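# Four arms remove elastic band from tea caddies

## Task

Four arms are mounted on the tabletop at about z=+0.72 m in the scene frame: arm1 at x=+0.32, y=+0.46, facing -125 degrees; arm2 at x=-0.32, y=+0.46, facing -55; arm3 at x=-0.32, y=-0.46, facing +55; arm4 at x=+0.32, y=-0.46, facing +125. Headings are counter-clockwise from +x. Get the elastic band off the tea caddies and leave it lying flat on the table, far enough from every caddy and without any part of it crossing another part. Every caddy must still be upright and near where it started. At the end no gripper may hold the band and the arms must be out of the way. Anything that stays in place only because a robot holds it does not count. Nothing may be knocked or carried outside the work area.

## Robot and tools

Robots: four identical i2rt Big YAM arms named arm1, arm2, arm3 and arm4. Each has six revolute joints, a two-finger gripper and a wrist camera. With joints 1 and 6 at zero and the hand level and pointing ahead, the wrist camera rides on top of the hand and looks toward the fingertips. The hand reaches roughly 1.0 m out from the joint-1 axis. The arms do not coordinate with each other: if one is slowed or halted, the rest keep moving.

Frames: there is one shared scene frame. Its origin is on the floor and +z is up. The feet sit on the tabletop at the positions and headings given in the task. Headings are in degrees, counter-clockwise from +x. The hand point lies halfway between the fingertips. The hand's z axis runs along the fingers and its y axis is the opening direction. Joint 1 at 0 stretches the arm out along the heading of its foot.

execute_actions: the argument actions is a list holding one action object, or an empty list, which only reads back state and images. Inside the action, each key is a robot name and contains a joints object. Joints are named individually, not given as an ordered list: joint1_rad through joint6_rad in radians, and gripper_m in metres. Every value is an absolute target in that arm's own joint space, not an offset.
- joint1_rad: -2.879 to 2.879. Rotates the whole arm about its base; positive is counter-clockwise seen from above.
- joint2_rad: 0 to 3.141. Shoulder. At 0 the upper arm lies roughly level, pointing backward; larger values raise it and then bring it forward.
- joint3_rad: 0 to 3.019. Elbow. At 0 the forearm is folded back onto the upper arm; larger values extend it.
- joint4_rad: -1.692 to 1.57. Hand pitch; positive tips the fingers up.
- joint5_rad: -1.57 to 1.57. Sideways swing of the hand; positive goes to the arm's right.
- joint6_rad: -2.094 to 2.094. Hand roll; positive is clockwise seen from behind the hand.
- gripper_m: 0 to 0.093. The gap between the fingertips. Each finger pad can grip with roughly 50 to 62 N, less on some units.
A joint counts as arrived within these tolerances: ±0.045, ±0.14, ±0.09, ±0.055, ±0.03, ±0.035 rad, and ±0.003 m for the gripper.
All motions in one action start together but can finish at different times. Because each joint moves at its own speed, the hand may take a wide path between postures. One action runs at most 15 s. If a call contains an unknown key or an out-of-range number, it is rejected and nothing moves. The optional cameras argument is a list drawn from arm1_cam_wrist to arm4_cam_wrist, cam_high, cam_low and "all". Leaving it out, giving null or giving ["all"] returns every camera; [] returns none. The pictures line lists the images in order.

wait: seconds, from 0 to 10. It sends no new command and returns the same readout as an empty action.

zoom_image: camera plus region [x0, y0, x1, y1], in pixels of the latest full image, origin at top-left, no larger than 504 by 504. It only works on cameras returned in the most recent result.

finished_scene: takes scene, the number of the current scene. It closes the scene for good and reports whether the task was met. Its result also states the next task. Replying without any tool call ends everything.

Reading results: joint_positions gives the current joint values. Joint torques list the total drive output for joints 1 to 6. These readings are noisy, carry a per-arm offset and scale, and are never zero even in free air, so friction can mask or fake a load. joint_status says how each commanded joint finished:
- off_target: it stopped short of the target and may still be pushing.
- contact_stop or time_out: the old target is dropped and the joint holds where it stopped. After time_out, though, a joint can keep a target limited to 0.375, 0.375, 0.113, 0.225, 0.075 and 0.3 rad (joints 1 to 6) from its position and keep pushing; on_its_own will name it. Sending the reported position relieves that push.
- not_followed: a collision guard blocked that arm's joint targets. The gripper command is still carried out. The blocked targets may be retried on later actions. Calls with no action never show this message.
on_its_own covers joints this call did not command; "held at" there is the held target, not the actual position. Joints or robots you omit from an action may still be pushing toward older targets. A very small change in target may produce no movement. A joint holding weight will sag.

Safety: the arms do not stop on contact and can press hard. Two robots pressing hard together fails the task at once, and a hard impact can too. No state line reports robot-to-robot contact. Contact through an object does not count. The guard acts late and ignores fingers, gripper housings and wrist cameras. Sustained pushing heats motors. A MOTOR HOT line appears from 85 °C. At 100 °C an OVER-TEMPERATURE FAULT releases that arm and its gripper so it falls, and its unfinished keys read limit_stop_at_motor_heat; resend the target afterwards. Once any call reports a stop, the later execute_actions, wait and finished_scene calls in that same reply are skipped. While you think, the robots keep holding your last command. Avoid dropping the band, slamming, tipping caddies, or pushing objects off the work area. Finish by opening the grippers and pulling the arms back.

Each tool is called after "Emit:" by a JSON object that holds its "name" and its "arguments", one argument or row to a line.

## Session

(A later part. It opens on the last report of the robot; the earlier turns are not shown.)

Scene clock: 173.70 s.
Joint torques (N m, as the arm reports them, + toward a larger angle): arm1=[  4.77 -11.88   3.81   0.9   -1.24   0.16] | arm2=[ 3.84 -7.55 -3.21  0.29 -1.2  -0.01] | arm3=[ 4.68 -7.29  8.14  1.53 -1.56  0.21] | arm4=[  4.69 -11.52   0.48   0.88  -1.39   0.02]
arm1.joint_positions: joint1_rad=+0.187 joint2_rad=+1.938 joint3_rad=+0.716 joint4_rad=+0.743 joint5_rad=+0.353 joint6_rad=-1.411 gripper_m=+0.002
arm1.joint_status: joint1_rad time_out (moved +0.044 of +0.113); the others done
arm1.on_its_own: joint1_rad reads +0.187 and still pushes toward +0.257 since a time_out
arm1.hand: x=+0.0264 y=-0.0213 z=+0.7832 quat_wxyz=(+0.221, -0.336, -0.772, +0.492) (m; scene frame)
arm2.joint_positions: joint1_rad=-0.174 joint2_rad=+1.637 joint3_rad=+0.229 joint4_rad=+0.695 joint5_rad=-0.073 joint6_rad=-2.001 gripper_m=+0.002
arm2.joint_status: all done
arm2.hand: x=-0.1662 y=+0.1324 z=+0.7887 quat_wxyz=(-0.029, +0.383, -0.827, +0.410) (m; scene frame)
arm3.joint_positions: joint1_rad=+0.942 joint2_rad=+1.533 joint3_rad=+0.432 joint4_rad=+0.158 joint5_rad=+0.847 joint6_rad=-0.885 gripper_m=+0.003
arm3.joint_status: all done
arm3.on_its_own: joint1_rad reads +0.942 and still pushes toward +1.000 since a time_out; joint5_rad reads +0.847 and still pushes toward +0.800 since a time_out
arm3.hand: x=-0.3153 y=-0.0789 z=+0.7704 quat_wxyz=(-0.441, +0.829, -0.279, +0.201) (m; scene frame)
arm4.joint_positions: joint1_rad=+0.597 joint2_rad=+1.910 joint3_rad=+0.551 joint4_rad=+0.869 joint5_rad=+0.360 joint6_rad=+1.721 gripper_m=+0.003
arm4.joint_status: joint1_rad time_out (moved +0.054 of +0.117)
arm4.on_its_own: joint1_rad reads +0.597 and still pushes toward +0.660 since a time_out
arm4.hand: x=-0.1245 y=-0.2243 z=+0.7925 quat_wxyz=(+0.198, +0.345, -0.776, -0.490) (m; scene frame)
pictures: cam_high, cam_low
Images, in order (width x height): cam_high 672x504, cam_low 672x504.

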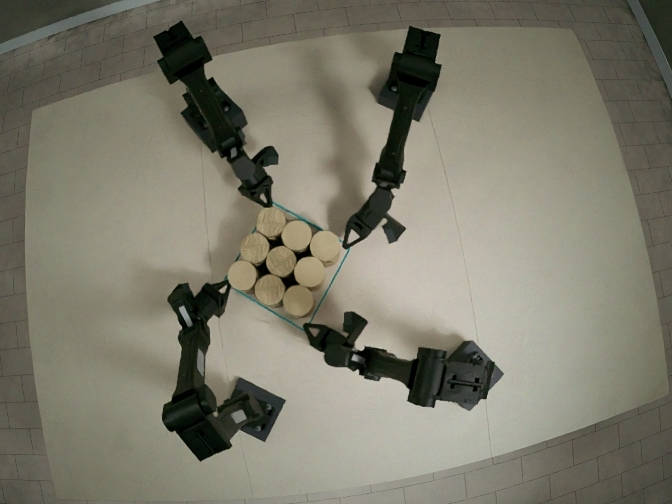

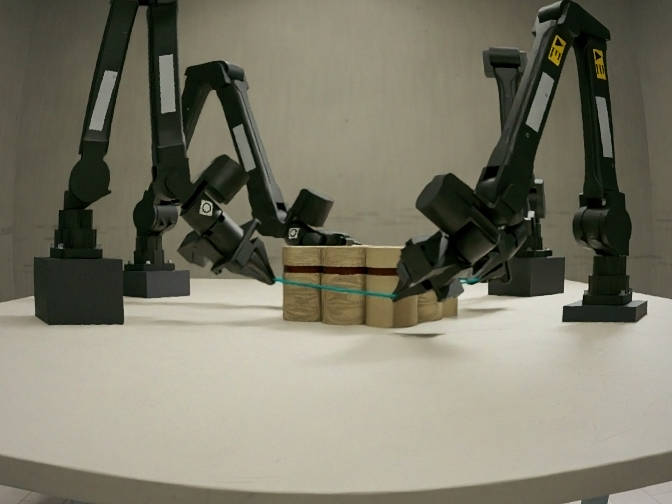

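Emit:
{"name": "execute_actions", "arguments": {
  "actions": [
    {"arm1":{"joints":{"joint1_rad":0.30,"joint2_rad":1.855,"joint3_rad":0.61,"joint4_rad":0.66}},"arm2":{"joints":{"joint1_rad":-0.18,"joint2_rad":1.458,"joint3_rad":0.115,"joint4_rad":0.465}},"arm3":{"joints":{"joint1_rad":1.09,"joint2_rad":1.425,"joint3_rad":0.445,"joint4_rad":0.05}},"arm4":{"joints":{"joint1_rad":0.69,"joint2_rad":1.838,"joint3_rad":0.47,"joint4_rad":0.785}}}
  ]
}}

Emit:
{"name": "zoom_image", "arguments": {
  "camera": "cam_high",
  "region": [185, 165, 385, 365]
}}

Scene clock: 183.03 s.
Joint torques (N m, as the arm reports them, + toward a larger angle): arm1=[  6.65 -12.27   1.68   0.6   -1.58   0.15] | arm2=[ 2.55 -4.38 -3.34 -0.78 -1.2  -0.04] | arm3=[ 7.42 -7.02  7.02  1.53 -2.11  0.2 ] | arm4=[  6.56 -11.84  -0.25   0.52  -1.83   0.  ]
arm1.joint_positions: joint1_rad=+0.210 joint2_rad=+1.837 joint3_rad=+0.657 joint4_rad=+0.701 joint5_rad=+0.360 joint6_rad=-1.410 gripper_m=+0.002
arm1.joint_status: joint1_rad time_out (moved +0.022 of +0.113); the others done
arm1.on_its_own: joint1_rad reads +0.210 and still pushes toward +0.300 since a time_out
arm1.hand: x=+0.0444 y=-0.0091 z=+0.8071 quat_wxyz=(+0.218, -0.329, -0.775, +0.494) (m; scene frame)
arm2.joint_positions: joint1_rad=-0.197 joint2_rad=+1.439 joint3_rad=+0.203 joint4_rad=+0.521 joint5_rad=-0.073 joint6_rad=-1.999 gripper_m=+0.002
arm2.joint_status: joint4_rad time_out (moved -0.175 of -0.230); the others done
arm2.on_its_own: joint4_rad reads +0.521 and still pushes toward +0.465 since a time_out
arm2.hand: x=-0.1782 y=+0.1399 z=+0.8153 quat_wxyz=(-0.025, +0.373, -0.832, +0.409) (m; scene frame)
arm3.joint_positions: joint1_rad=+0.994 joint2_rad=+1.428 joint3_rad=+0.425 joint4_rad=+0.052 joint5_rad=+0.859 joint6_rad=-0.884 gripper_m=+0.003
arm3.joint_status: joint1_rad time_out (moved +0.052 of +0.148); the others done
arm3.on_its_own: joint1_rad reads +0.994 and still pushes toward +1.090 since a time_out; joint5_rad reads +0.859 and still pushes toward +0.800 since a time_out
arm3.hand: x=-0.3302 y=-0.0882 z=+0.7928 quat_wxyz=(-0.446, +0.835, -0.257, +0.196) (m; scene frame)
arm4.joint_positions: joint1_rad=+0.607 joint2_rad=+1.825 joint3_rad=+0.513 joint4_rad=+0.818 joint5_rad=+0.368 joint6_rad=+1.723 gripper_m=+0.003
arm4.joint_status: joint1_rad time_out (moved +0.011 of +0.093); the others done
arm4.on_its_own: joint1_rad reads +0.607 and still pushes toward +0.690 since a time_out
arm4.hand: x=-0.1149 y=-0.2320 z=+0.8110 quat_wxyz=(+0.196, +0.347, -0.775, -0.490) (m; scene frame)
pictures: arm1_cam_wrist, arm2_cam_wrist, arm3_cam_wrist, arm4_cam_wrist, cam_high, cam_low
Images, in order (width x height): arm1_cam_wrist 672x504, arm2_cam_wrist 672x504, arm3_cam_wrist 672x504, arm4_cam_wrist 672x504, cam_high 672x504, cam_low 672x504.

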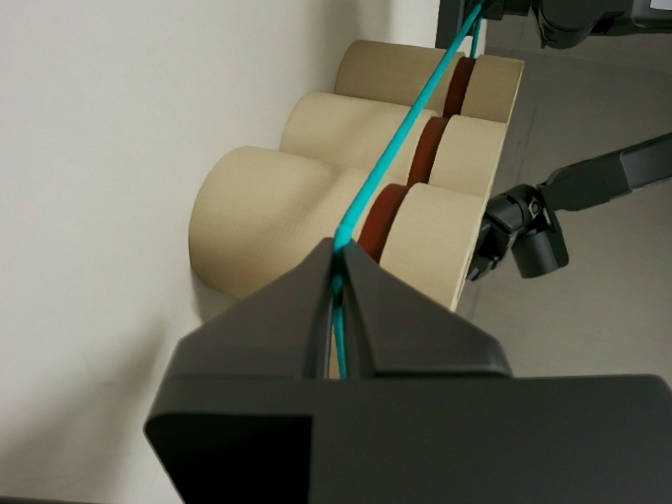

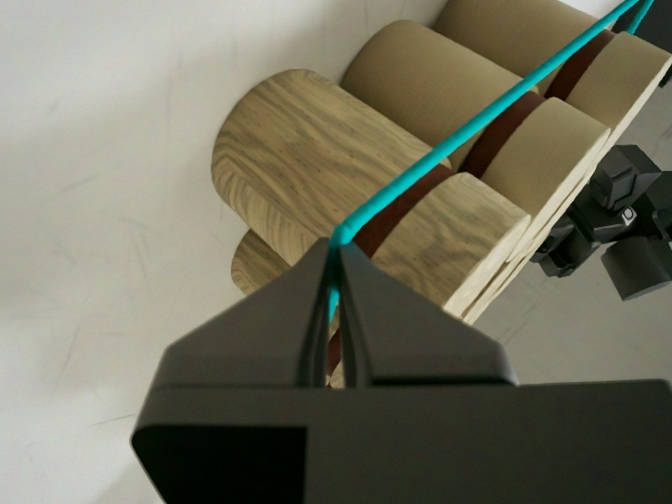

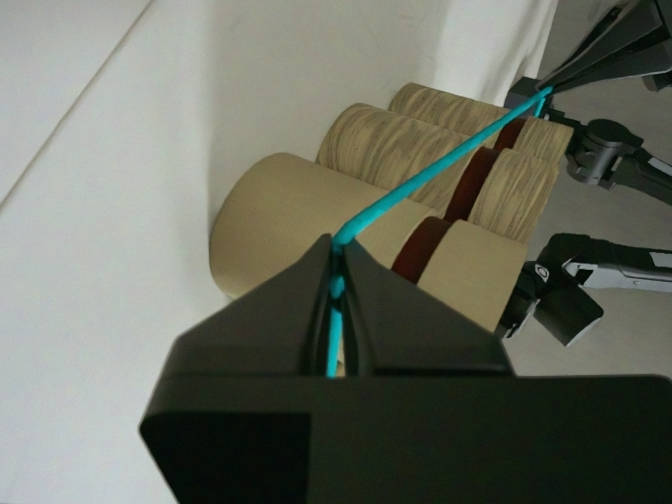

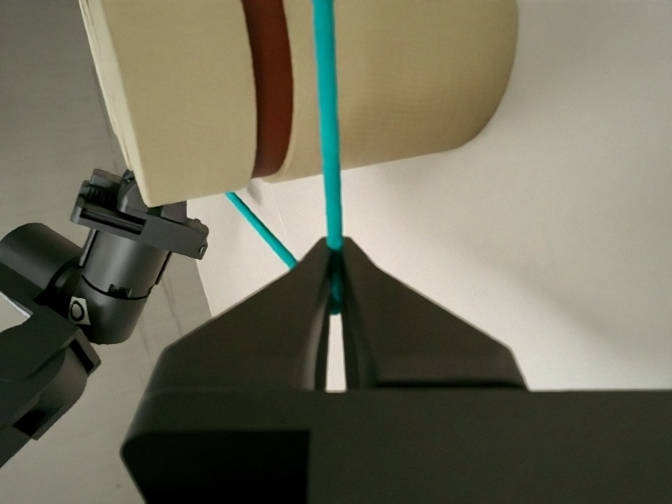

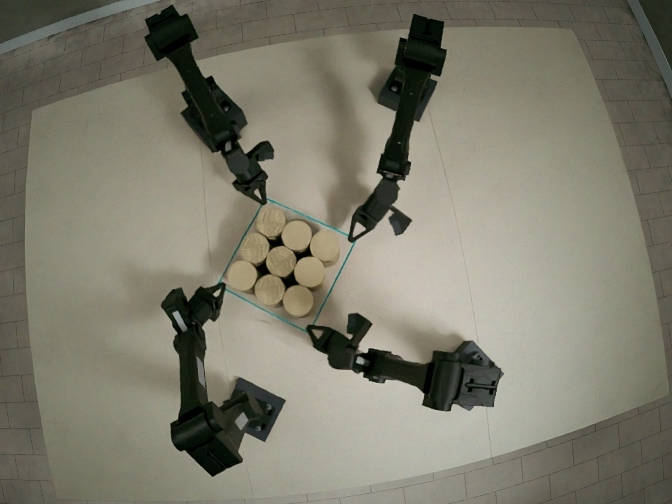

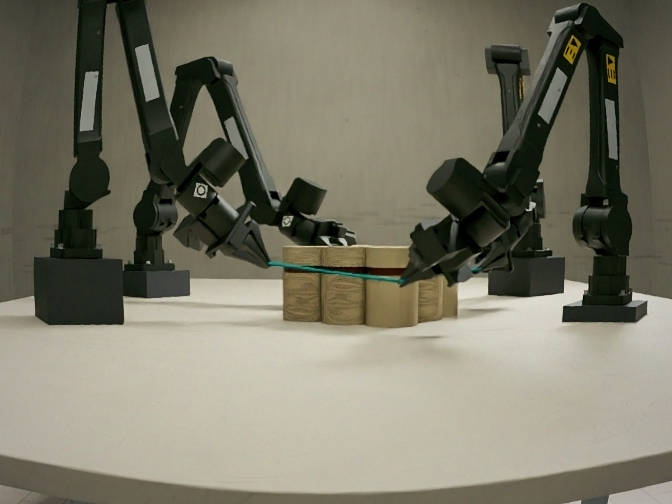

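Region (185, 165, 385, 365) of cam_high's 672x504 image, scaled by 2.520, with more detail than that image has.

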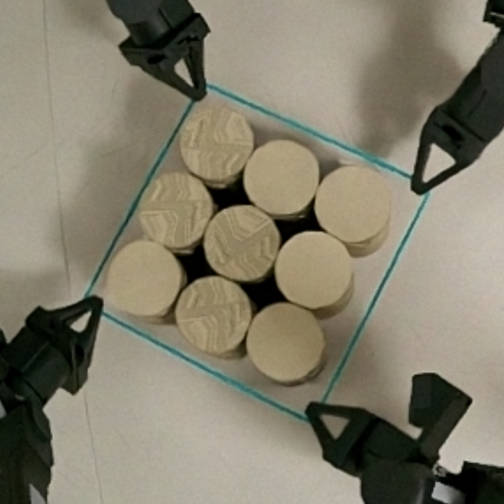

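Emit:
{"name": "execute_actions", "arguments": {
  "actions": [
    {"arm1":{"joints":{"joint2_rad":1.55,"joint4_rad":0.42}},"arm2":{"joints":{"joint2_rad":0.955,"joint4_rad":0.11}},"arm3":{"joints":{"joint2_rad":1.03,"joint3_rad":0.48,"joint4_rad":-0.105}},"arm4":{"joints":{"joint2_rad":1.478,"joint4_rad":0.485}}}
  ]
}}

Emit:
{"name": "zoom_image", "arguments": {
  "camera": "cam_high",
  "region": [185, 165, 385, 365]
}}

Scene clock: 195.17 s.
Joint torques (N m, as the arm reports them, + toward a larger angle): arm1=[  6.33 -11.07   4.04   0.7   -1.7    0.13] | arm2=[ 2.61 -1.95  1.58 -0.92 -1.2  -0.01] | arm3=[ 7.32 -3.8  11.66  1.67 -2.21  0.2 ] | arm4=[ 6.58 -9.52  2.37  0.58 -1.94  0.  ]
arm1.joint_positions: joint1_rad=+0.210 joint2_rad=+1.544 joint3_rad=+0.656 joint4_rad=+0.460 joint5_rad=+0.363 joint6_rad=-1.410 gripper_m=+0.002
arm1.joint_status: all done
arm1.on_its_own: joint1_rad reads +0.210 and still pushes toward +0.300 since a time_out
arm1.hand: x=+0.0476 y=-0.0011 z=+0.9074 quat_wxyz=(+0.219, -0.330, -0.760, +0.515) (m; scene frame)
arm2.joint_positions: joint1_rad=-0.197 joint2_rad=+0.946 joint3_rad=+0.187 joint4_rad=+0.173 joint5_rad=-0.073 joint6_rad=-1.999 gripper_m=+0.002
arm2.joint_status: joint4_rad time_out (moved -0.347 of -0.411); the others done
arm2.on_its_own: joint4_rad reads +0.173 and still pushes toward +0.110 since a time_out
arm2.hand: x=-0.1827 y=+0.1508 z=+0.9013 quat_wxyz=(-0.022, +0.364, -0.806, +0.467) (m; scene frame)
arm3.joint_positions: joint1_rad=+0.994 joint2_rad=+1.027 joint3_rad=+0.428 joint4_rad=-0.100 joint5_rad=+0.859 joint6_rad=-0.884 gripper_m=+0.003
arm3.joint_status: all done
arm3.on_its_own: joint1_rad reads +0.994 and still pushes toward +1.090 since a time_out; joint5_rad reads +0.859 and still pushes toward +0.800 since a time_out
arm3.hand: x=-0.3273 y=-0.0958 z=+0.9060 quat_wxyz=(-0.527, +0.785, -0.299, +0.125) (m; scene frame)
arm4.joint_positions: joint1_rad=+0.607 joint2_rad=+1.467 joint3_rad=+0.513 joint4_rad=+0.518 joint5_rad=+0.370 joint6_rad=+1.723 gripper_m=+0.003
arm4.joint_status: all done
arm4.on_its_own: joint1_rad reads +0.607 and still pushes toward +0.690 since a time_out
arm4.hand: x=-0.1116 y=-0.2328 z=+0.9154 quat_wxyz=(+0.213, +0.335, -0.765, -0.507) (m; scene frame)
pictures: arm1_cam_wrist, arm2_cam_wrist, arm3_cam_wrist, arm4_cam_wrist, cam_high, cam_low
Images, in order (width x height): arm1_cam_wrist 672x504, arm2_cam_wrist 672x504, arm3_cam_wrist 672x504, arm4_cam_wrist 672x504, cam_high 672x504, cam_low 672x504.

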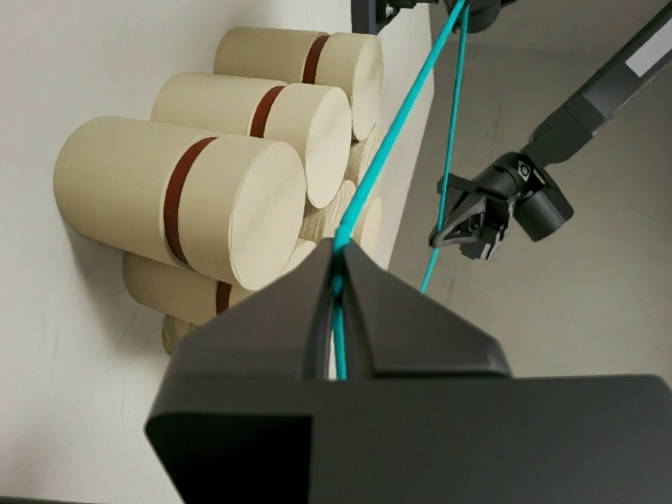

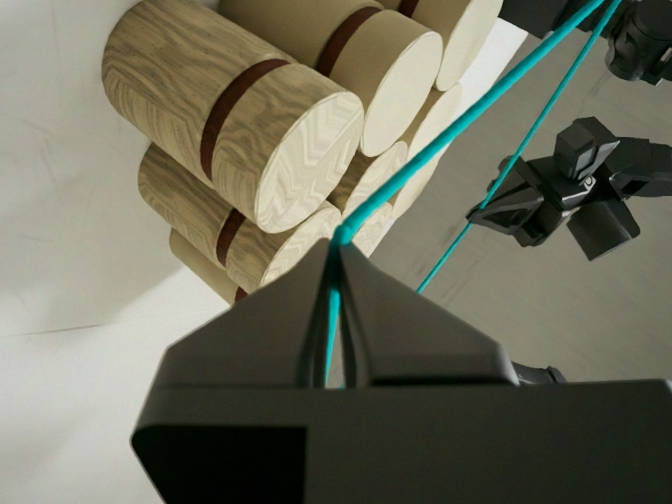

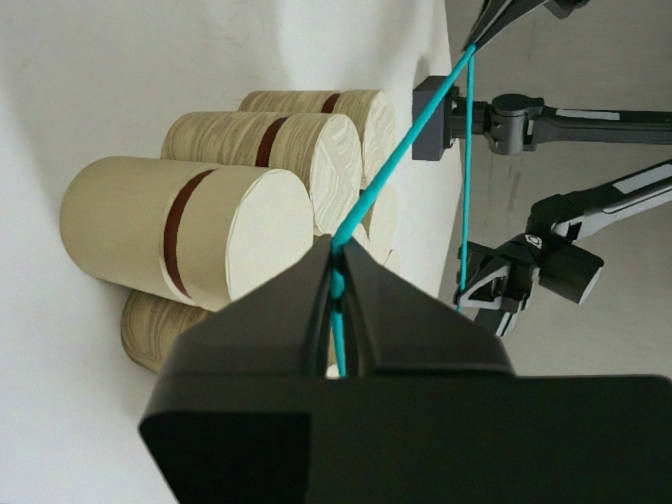

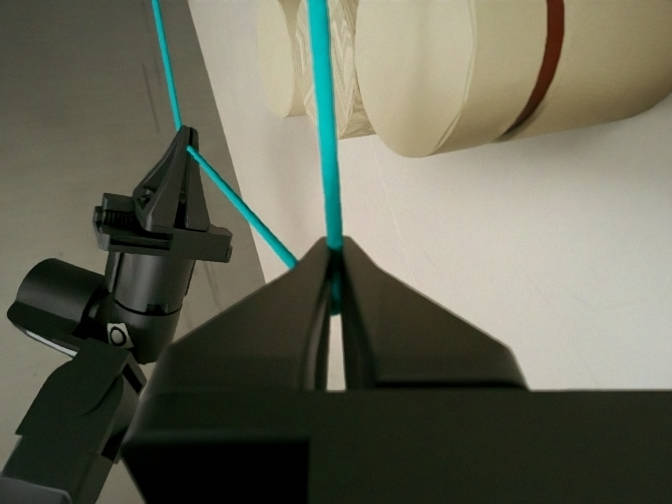

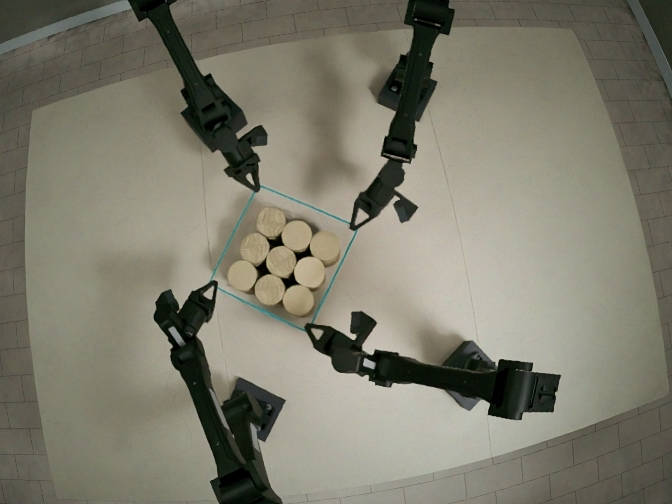

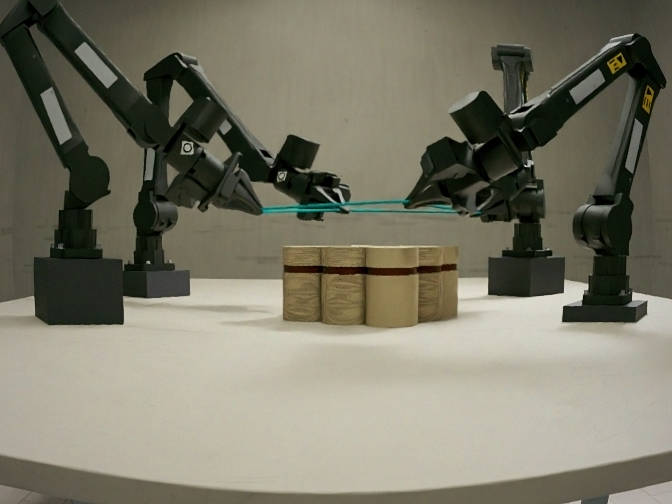

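Region (185, 165, 385, 365) of cam_high's 672x504 image, scaled by 2.520, with more detail than that image has.

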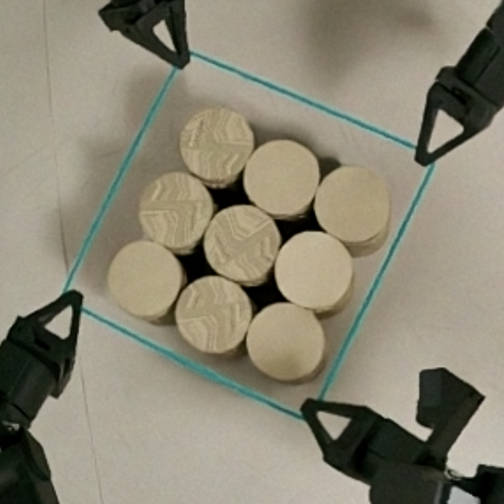

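Emit:
{"name": "execute_actions", "arguments": {
  "actions": [
    {"arm1":{"joints":{"joint1_rad":0.295,"joint2_rad":1.28,"joint3_rad":0.68,"joint4_rad":-0.06,"joint5_rad":0.265,"joint6_rad":-1.22}},"arm2":{"joints":{"joint1_rad":0.01,"joint2_rad":1.10,"joint3_rad":0.565,"joint4_rad":-0.24,"joint5_rad":0.0,"joint6_rad":-1.855}},"arm3":{"joints":{"joint1_rad":0.54,"joint2_rad":1.03,"joint3_rad":0.68,"joint4_rad":-0.48,"joint5_rad":0.635,"joint6_rad":-1.095}},"arm4":{"joints":{"joint1_rad":0.34,"joint2_rad":1.07,"joint3_rad":0.485,"joint4_rad":-0.085,"joint5_rad":0.265,"joint6_rad":1.45}}}
  ]
}}

Scene clock: 206.43 s.
Joint torques (N m, as the arm reports them, + toward a larger angle): arm1=[ 1.46 -7.82  9.8   0.7  -0.64  0.18] | arm2=[ 2.42 -5.04  9.56  0.79 -0.48  0.02] | arm3=[ 2.45 -5.21 11.23  0.88 -0.61 -0.04] | arm4=[-0.23 -7.03  5.53  0.62 -0.27 -0.11]
arm1.joint_positions: joint1_rad=+0.263 joint2_rad=+1.270 joint3_rad=+0.671 joint4_rad=-0.023 joint5_rad=+0.281 joint6_rad=-1.234 gripper_m=+0.002
arm1.joint_status: all done
arm1.hand: x=+0.1030 y=+0.0275 z=+0.9471 quat_wxyz=(+0.131, -0.362, -0.801, +0.458) (m; scene frame)
arm2.joint_positions: joint1_rad=-0.006 joint2_rad=+1.085 joint3_rad=+0.551 joint4_rad=-0.217 joint5_rad=+0.011 joint6_rad=-1.863 gripper_m=+0.002
arm2.joint_status: all done
arm2.hand: x=-0.0973 y=+0.1091 z=+0.9569 quat_wxyz=(-0.052, +0.383, -0.836, +0.389) (m; scene frame)
arm3.joint_positions: joint1_rad=+0.520 joint2_rad=+1.031 joint3_rad=+0.643 joint4_rad=-0.459 joint5_rad=+0.657 joint6_rad=-1.077 gripper_m=+0.003
arm3.joint_status: all done
arm3.hand: x=-0.1809 y=-0.0952 z=+0.9388 quat_wxyz=(-0.393, +0.813, -0.366, +0.225) (m; scene frame)
arm4.joint_positions: joint1_rad=+0.332 joint2_rad=+1.075 joint3_rad=+0.512 joint4_rad=-0.056 joint5_rad=+0.278 joint6_rad=+1.464 gripper_m=+0.003
arm4.joint_status: all done
arm4.hand: x=+0.0094 y=-0.1741 z=+0.9647 quat_wxyz=(+0.071, +0.385, -0.794, -0.464) (m; scene frame)
pictures: arm1_cam_wrist, arm2_cam_wrist, arm3_cam_wrist, arm4_cam_wrist, cam_high, cam_low
Images, in order (width x height): arm1_cam_wrist 672x504, arm2_cam_wrist 672x504, arm3_cam_wrist 672x504, arm4_cam_wrist 672x504, cam_high 672x504, cam_low 672x504.

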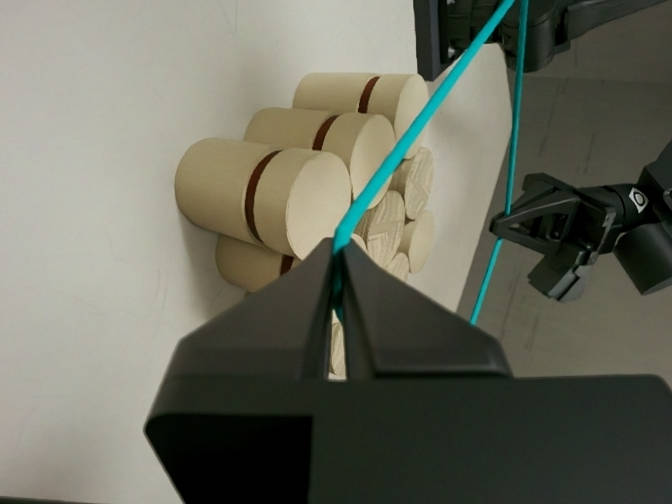

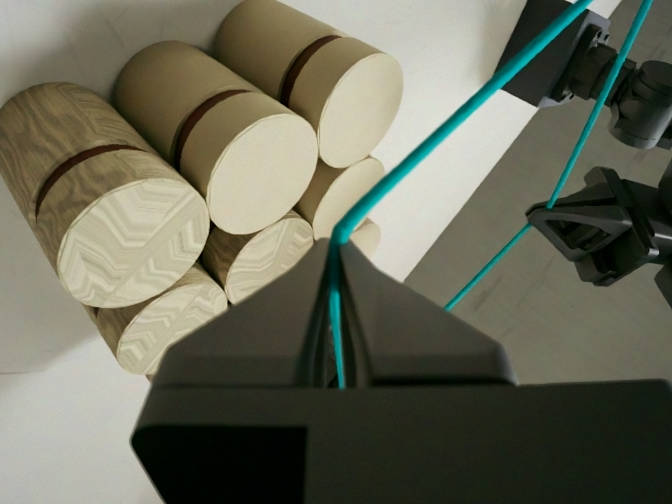

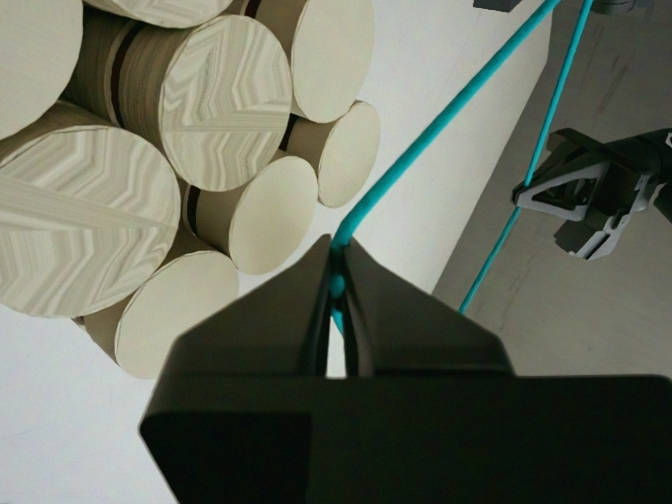

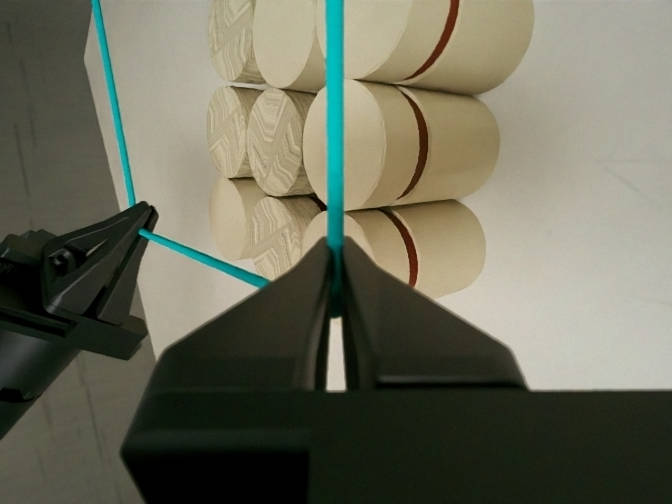

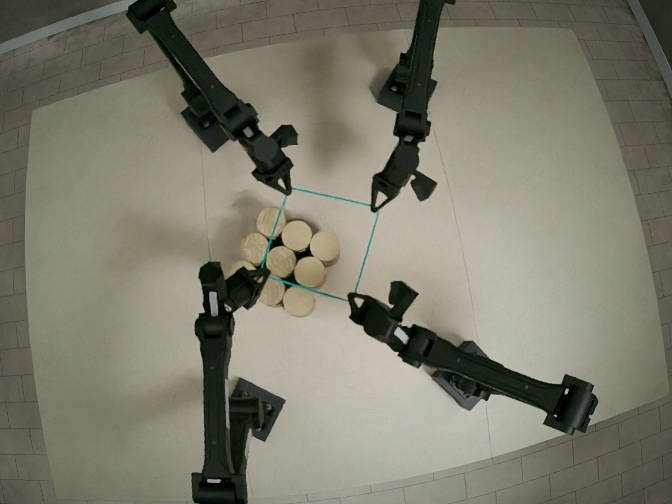

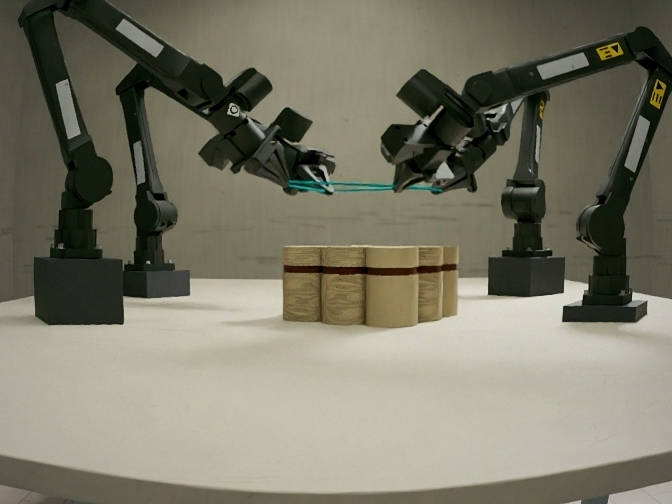

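Emit:
{"name": "execute_actions", "arguments": {
  "actions": [
    {"arm1":{"joints":{"joint1_rad":0.50,"joint2_rad":1.12,"joint3_rad":0.74,"joint4_rad":-0.615,"joint5_rad":0.125,"joint6_rad":-0.915}},"arm2":{"joints":{"joint1_rad":0.22,"joint2_rad":1.455,"joint3_rad":0.985,"joint4_rad":-0.585,"joint5_rad":0.0,"joint6_rad":-1.635}},"arm3":{"joints":{"joint1_rad":0.02,"joint2_rad":1.35,"joint3_rad":1.075,"joint4_rad":-0.795,"joint5_rad":0.305,"joint6_rad":-1.425}},"arm4":{"joints":{"joint1_rad":-0.175,"joint2_rad":0.94,"joint3_rad":0.58,"joint4_rad":-0.635,"joint5_rad":0.125,"joint6_rad":1.02}}}
  ]
}}

Scene clock: 214.07 s.
Joint torques (N m, as the arm reports them, + toward a larger angle): arm1=[ 0.86 -5.81 12.45  0.31 -0.51  0.16] | arm2=[  0.94 -11.26  10.82   0.63  -0.2    0.03] | arm3=[  2.31 -10.42  11.16   0.44  -0.31  -0.08] | arm4=[-1.46 -4.81  8.9  -0.11  0.18 -0.09]
arm1.joint_positions: joint1_rad=+0.478 joint2_rad=+1.110 joint3_rad=+0.703 joint4_rad=-0.576 joint5_rad=+0.137 joint6_rad=-0.929 gripper_m=+0.002
arm1.joint_status: all done
arm1.hand: x=+0.2374 y=+0.0700 z=+0.9334 quat_wxyz=(-0.007, -0.385, -0.871, +0.304) (m; scene frame)
arm2.joint_positions: joint1_rad=+0.223 joint2_rad=+1.446 joint3_rad=+0.954 joint4_rad=-0.567 joint5_rad=+0.004 joint6_rad=-1.645 gripper_m=+0.002
arm2.joint_status: all done
arm2.hand: x=+0.0382 y=+0.1105 z=+0.9410 quat_wxyz=(-0.089, +0.410, -0.878, +0.230) (m; scene frame)
arm3.joint_positions: joint1_rad=+0.005 joint2_rad=+1.361 joint3_rad=+1.036 joint4_rad=-0.771 joint5_rad=+0.316 joint6_rad=-1.409 gripper_m=+0.003
arm3.joint_status: all done
arm3.hand: x=-0.0027 y=-0.0978 z=+0.9324 quat_wxyz=(-0.198, +0.876, -0.394, +0.196) (m; scene frame)
arm4.joint_positions: joint1_rad=-0.170 joint2_rad=+0.940 joint3_rad=+0.564 joint4_rad=-0.598 joint5_rad=+0.128 joint6_rad=+1.032 gripper_m=+0.003
arm4.joint_status: all done
arm4.hand: x=+0.1936 y=-0.1369 z=+0.9459 quat_wxyz=(-0.076, +0.431, -0.851, -0.290) (m; scene frame)
pictures: arm1_cam_wrist, arm2_cam_wrist, arm3_cam_wrist, arm4_cam_wrist, cam_high, cam_low
Images, in order (width x height): arm1_cam_wrist 672x504, arm2_cam_wrist 672x504, arm3_cam_wrist 672x504, arm4_cam_wrist 672x504, cam_high 672x504, cam_low 672x504.

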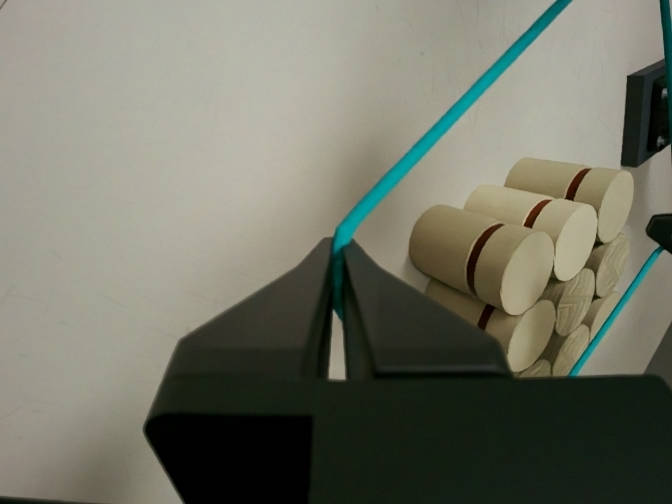

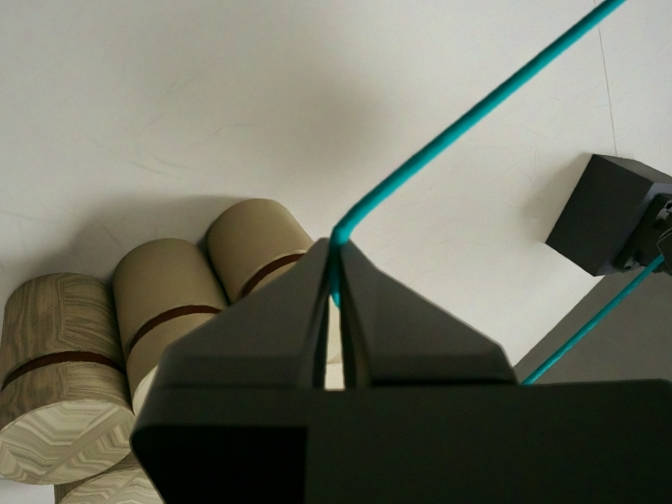

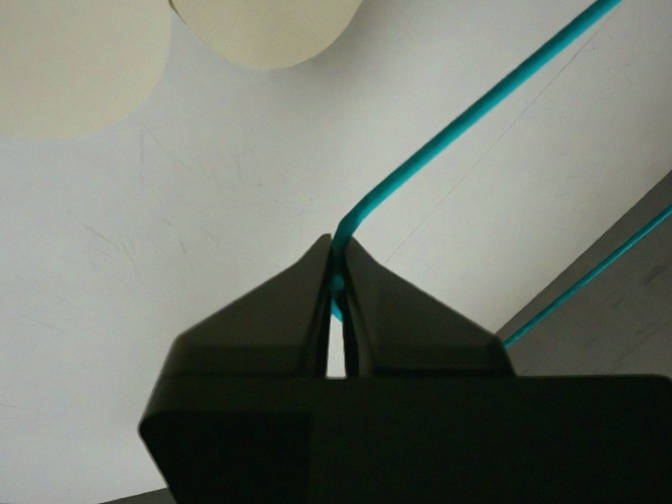

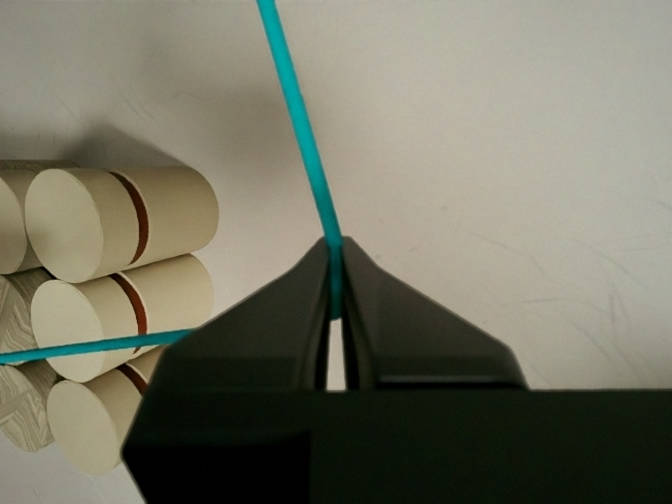

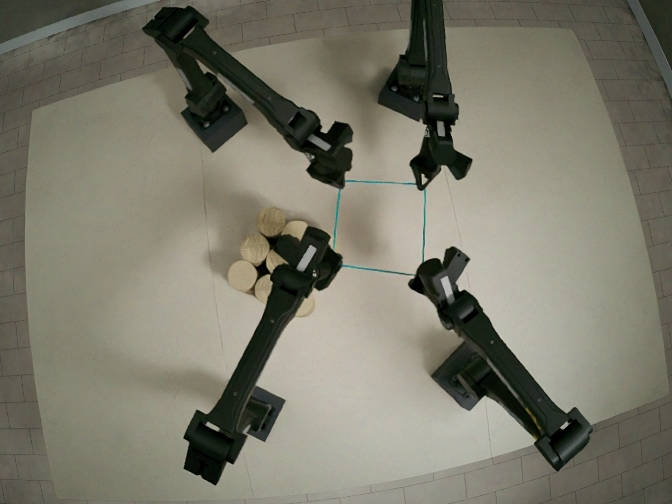

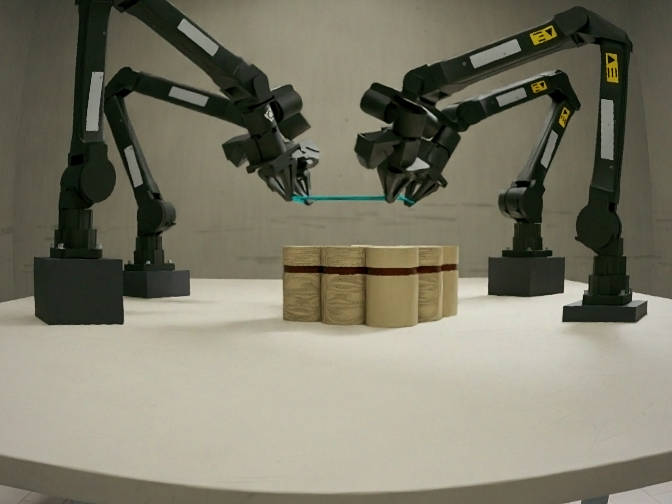

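Emit:
{"name": "execute_actions", "arguments": {
  "actions": [
    {"arm1":{"joints":{"joint1_rad":0.775,"joint2_rad":1.43,"joint3_rad":0.645,"joint4_rad":-0.525,"joint5_rad":-0.005,"joint6_rad":-0.62}},"arm2":{"joints":{"joint1_rad":0.365,"joint2_rad":2.005,"joint3_rad":1.41,"joint4_rad":-0.705,"joint5_rad":0.0,"joint6_rad":-1.41}},"arm3":{"joints":{"joint1_rad":-0.32,"joint2_rad":1.92,"joint3_rad":1.48,"joint4_rad":-0.85,"joint5_rad":-0.005,"joint6_rad":-1.74}},"arm4":{"joints":{"joint1_rad":-0.75,"joint2_rad":1.47,"joint3_rad":0.64,"joint4_rad":-0.46,"joint5_rad":-0.005,"joint6_rad":0.61}}}
  ]
}}

Scene clock: 221.63 s.
Joint torques (N m, as the arm reports them, + toward a larger angle): arm1=[-0.73 -9.23  6.79  1.41 -0.37  0.15] | arm2=[  1.29 -20.07   9.77   0.4    0.     0.03] | arm3=[  1.6  -18.36  10.34   0.36  -0.16  -0.07] | arm4=[-1.44 -9.17  6.95  0.8   0.36 -0.03]
arm1.joint_positions: joint1_rad=+0.772 joint2_rad=+1.427 joint3_rad=+0.653 joint4_rad=-0.535 joint5_rad=+0.002 joint6_rad=-0.636 gripper_m=+0.002
arm1.joint_status: all done
arm1.hand: x=+0.3723 y=+0.0921 z=+0.7975 quat_wxyz=(-0.066, -0.381, -0.914, +0.121) (m; scene frame)
arm2.joint_positions: joint1_rad=+0.366 joint2_rad=+2.013 joint3_rad=+1.380 joint4_rad=-0.693 joint5_rad=-0.001 joint6_rad=-1.421 gripper_m=+0.002
arm2.joint_status: all done
arm2.hand: x=+0.1761 y=+0.1011 z=+0.7994 quat_wxyz=(-0.065, +0.384, -0.916, +0.097) (m; scene frame)
arm3.joint_positions: joint1_rad=-0.324 joint2_rad=+1.944 joint3_rad=+1.441 joint4_rad=-0.835 joint5_rad=-0.003 joint6_rad=-1.725 gripper_m=+0.003
arm3.joint_status: all done
arm3.hand: x=+0.1736 y=-0.0942 z=+0.7851 quat_wxyz=(-0.105, +0.919, -0.377, +0.055) (m; scene frame)
arm4.joint_positions: joint1_rad=-0.745 joint2_rad=+1.458 joint3_rad=+0.615 joint4_rad=-0.460 joint5_rad=-0.008 joint6_rad=+0.619 gripper_m=+0.003
arm4.joint_status: all done
arm4.hand: x=+0.3690 y=-0.0973 z=+0.8041 quat_wxyz=(-0.066, +0.393, -0.910, -0.116) (m; scene frame)
pictures: arm1_cam_wrist, arm2_cam_wrist, arm3_cam_wrist, arm4_cam_wrist, cam_high, cam_low
Images, in order (width x height): arm1_cam_wrist 672x504, arm2_cam_wrist 672x504, arm3_cam_wrist 672x504, arm4_cam_wrist 672x504, cam_high 672x504, cam_low 672x504.

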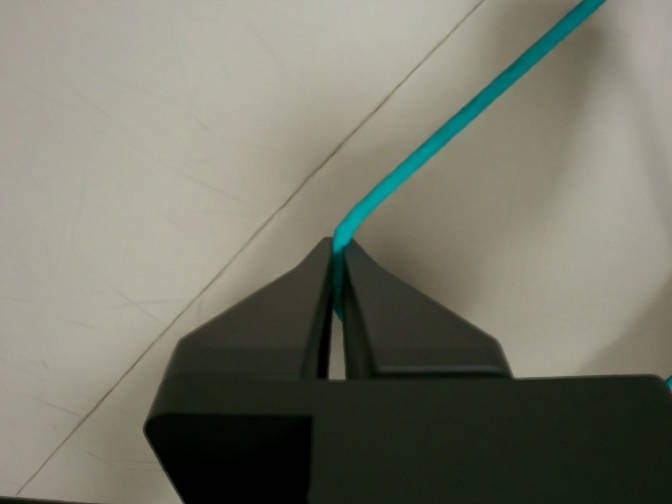

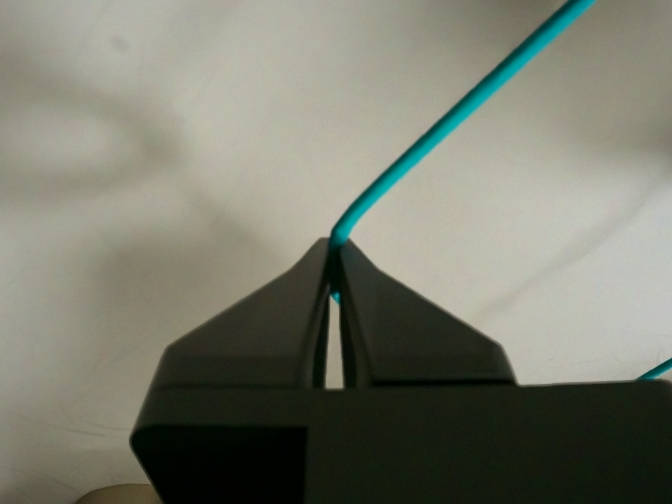

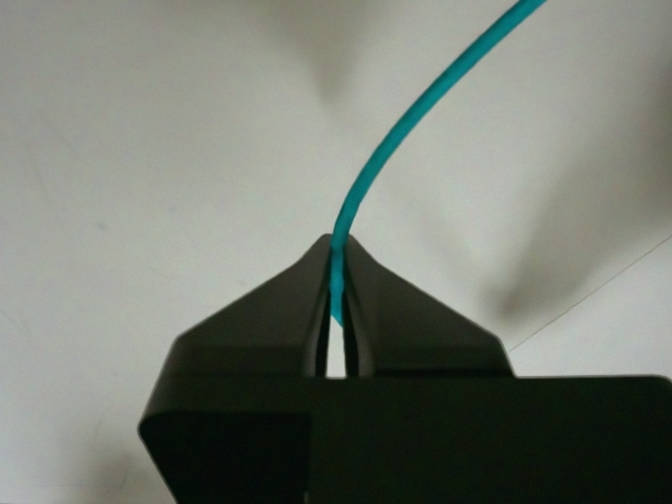

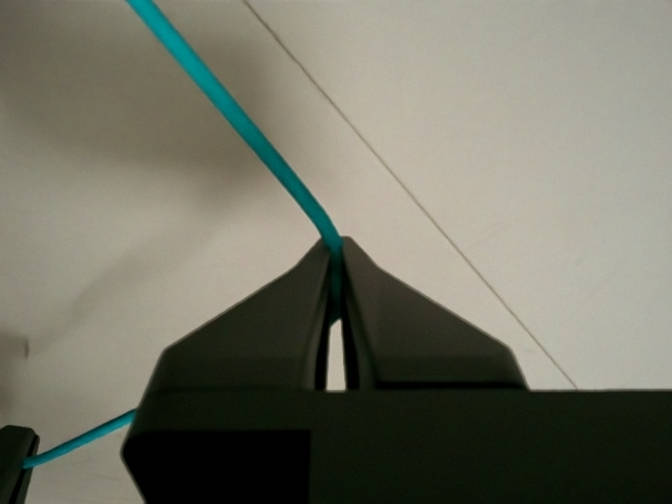

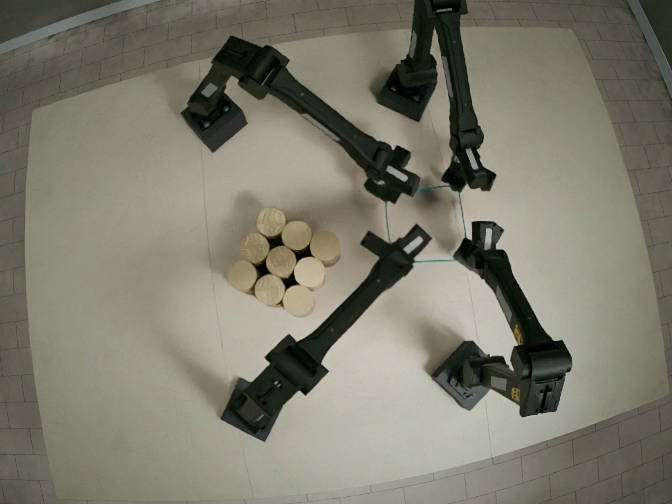

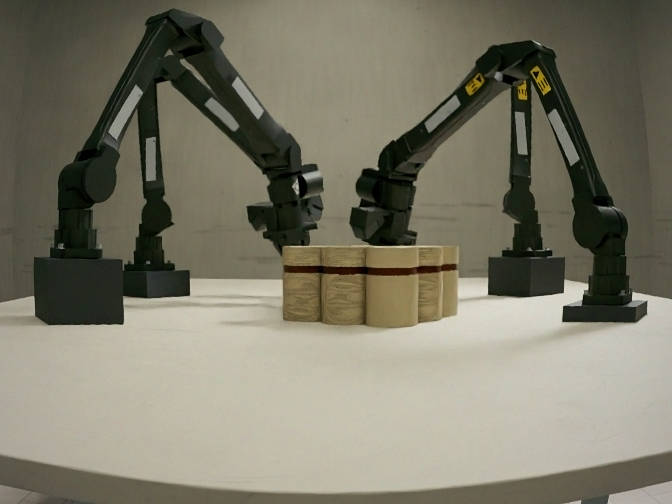

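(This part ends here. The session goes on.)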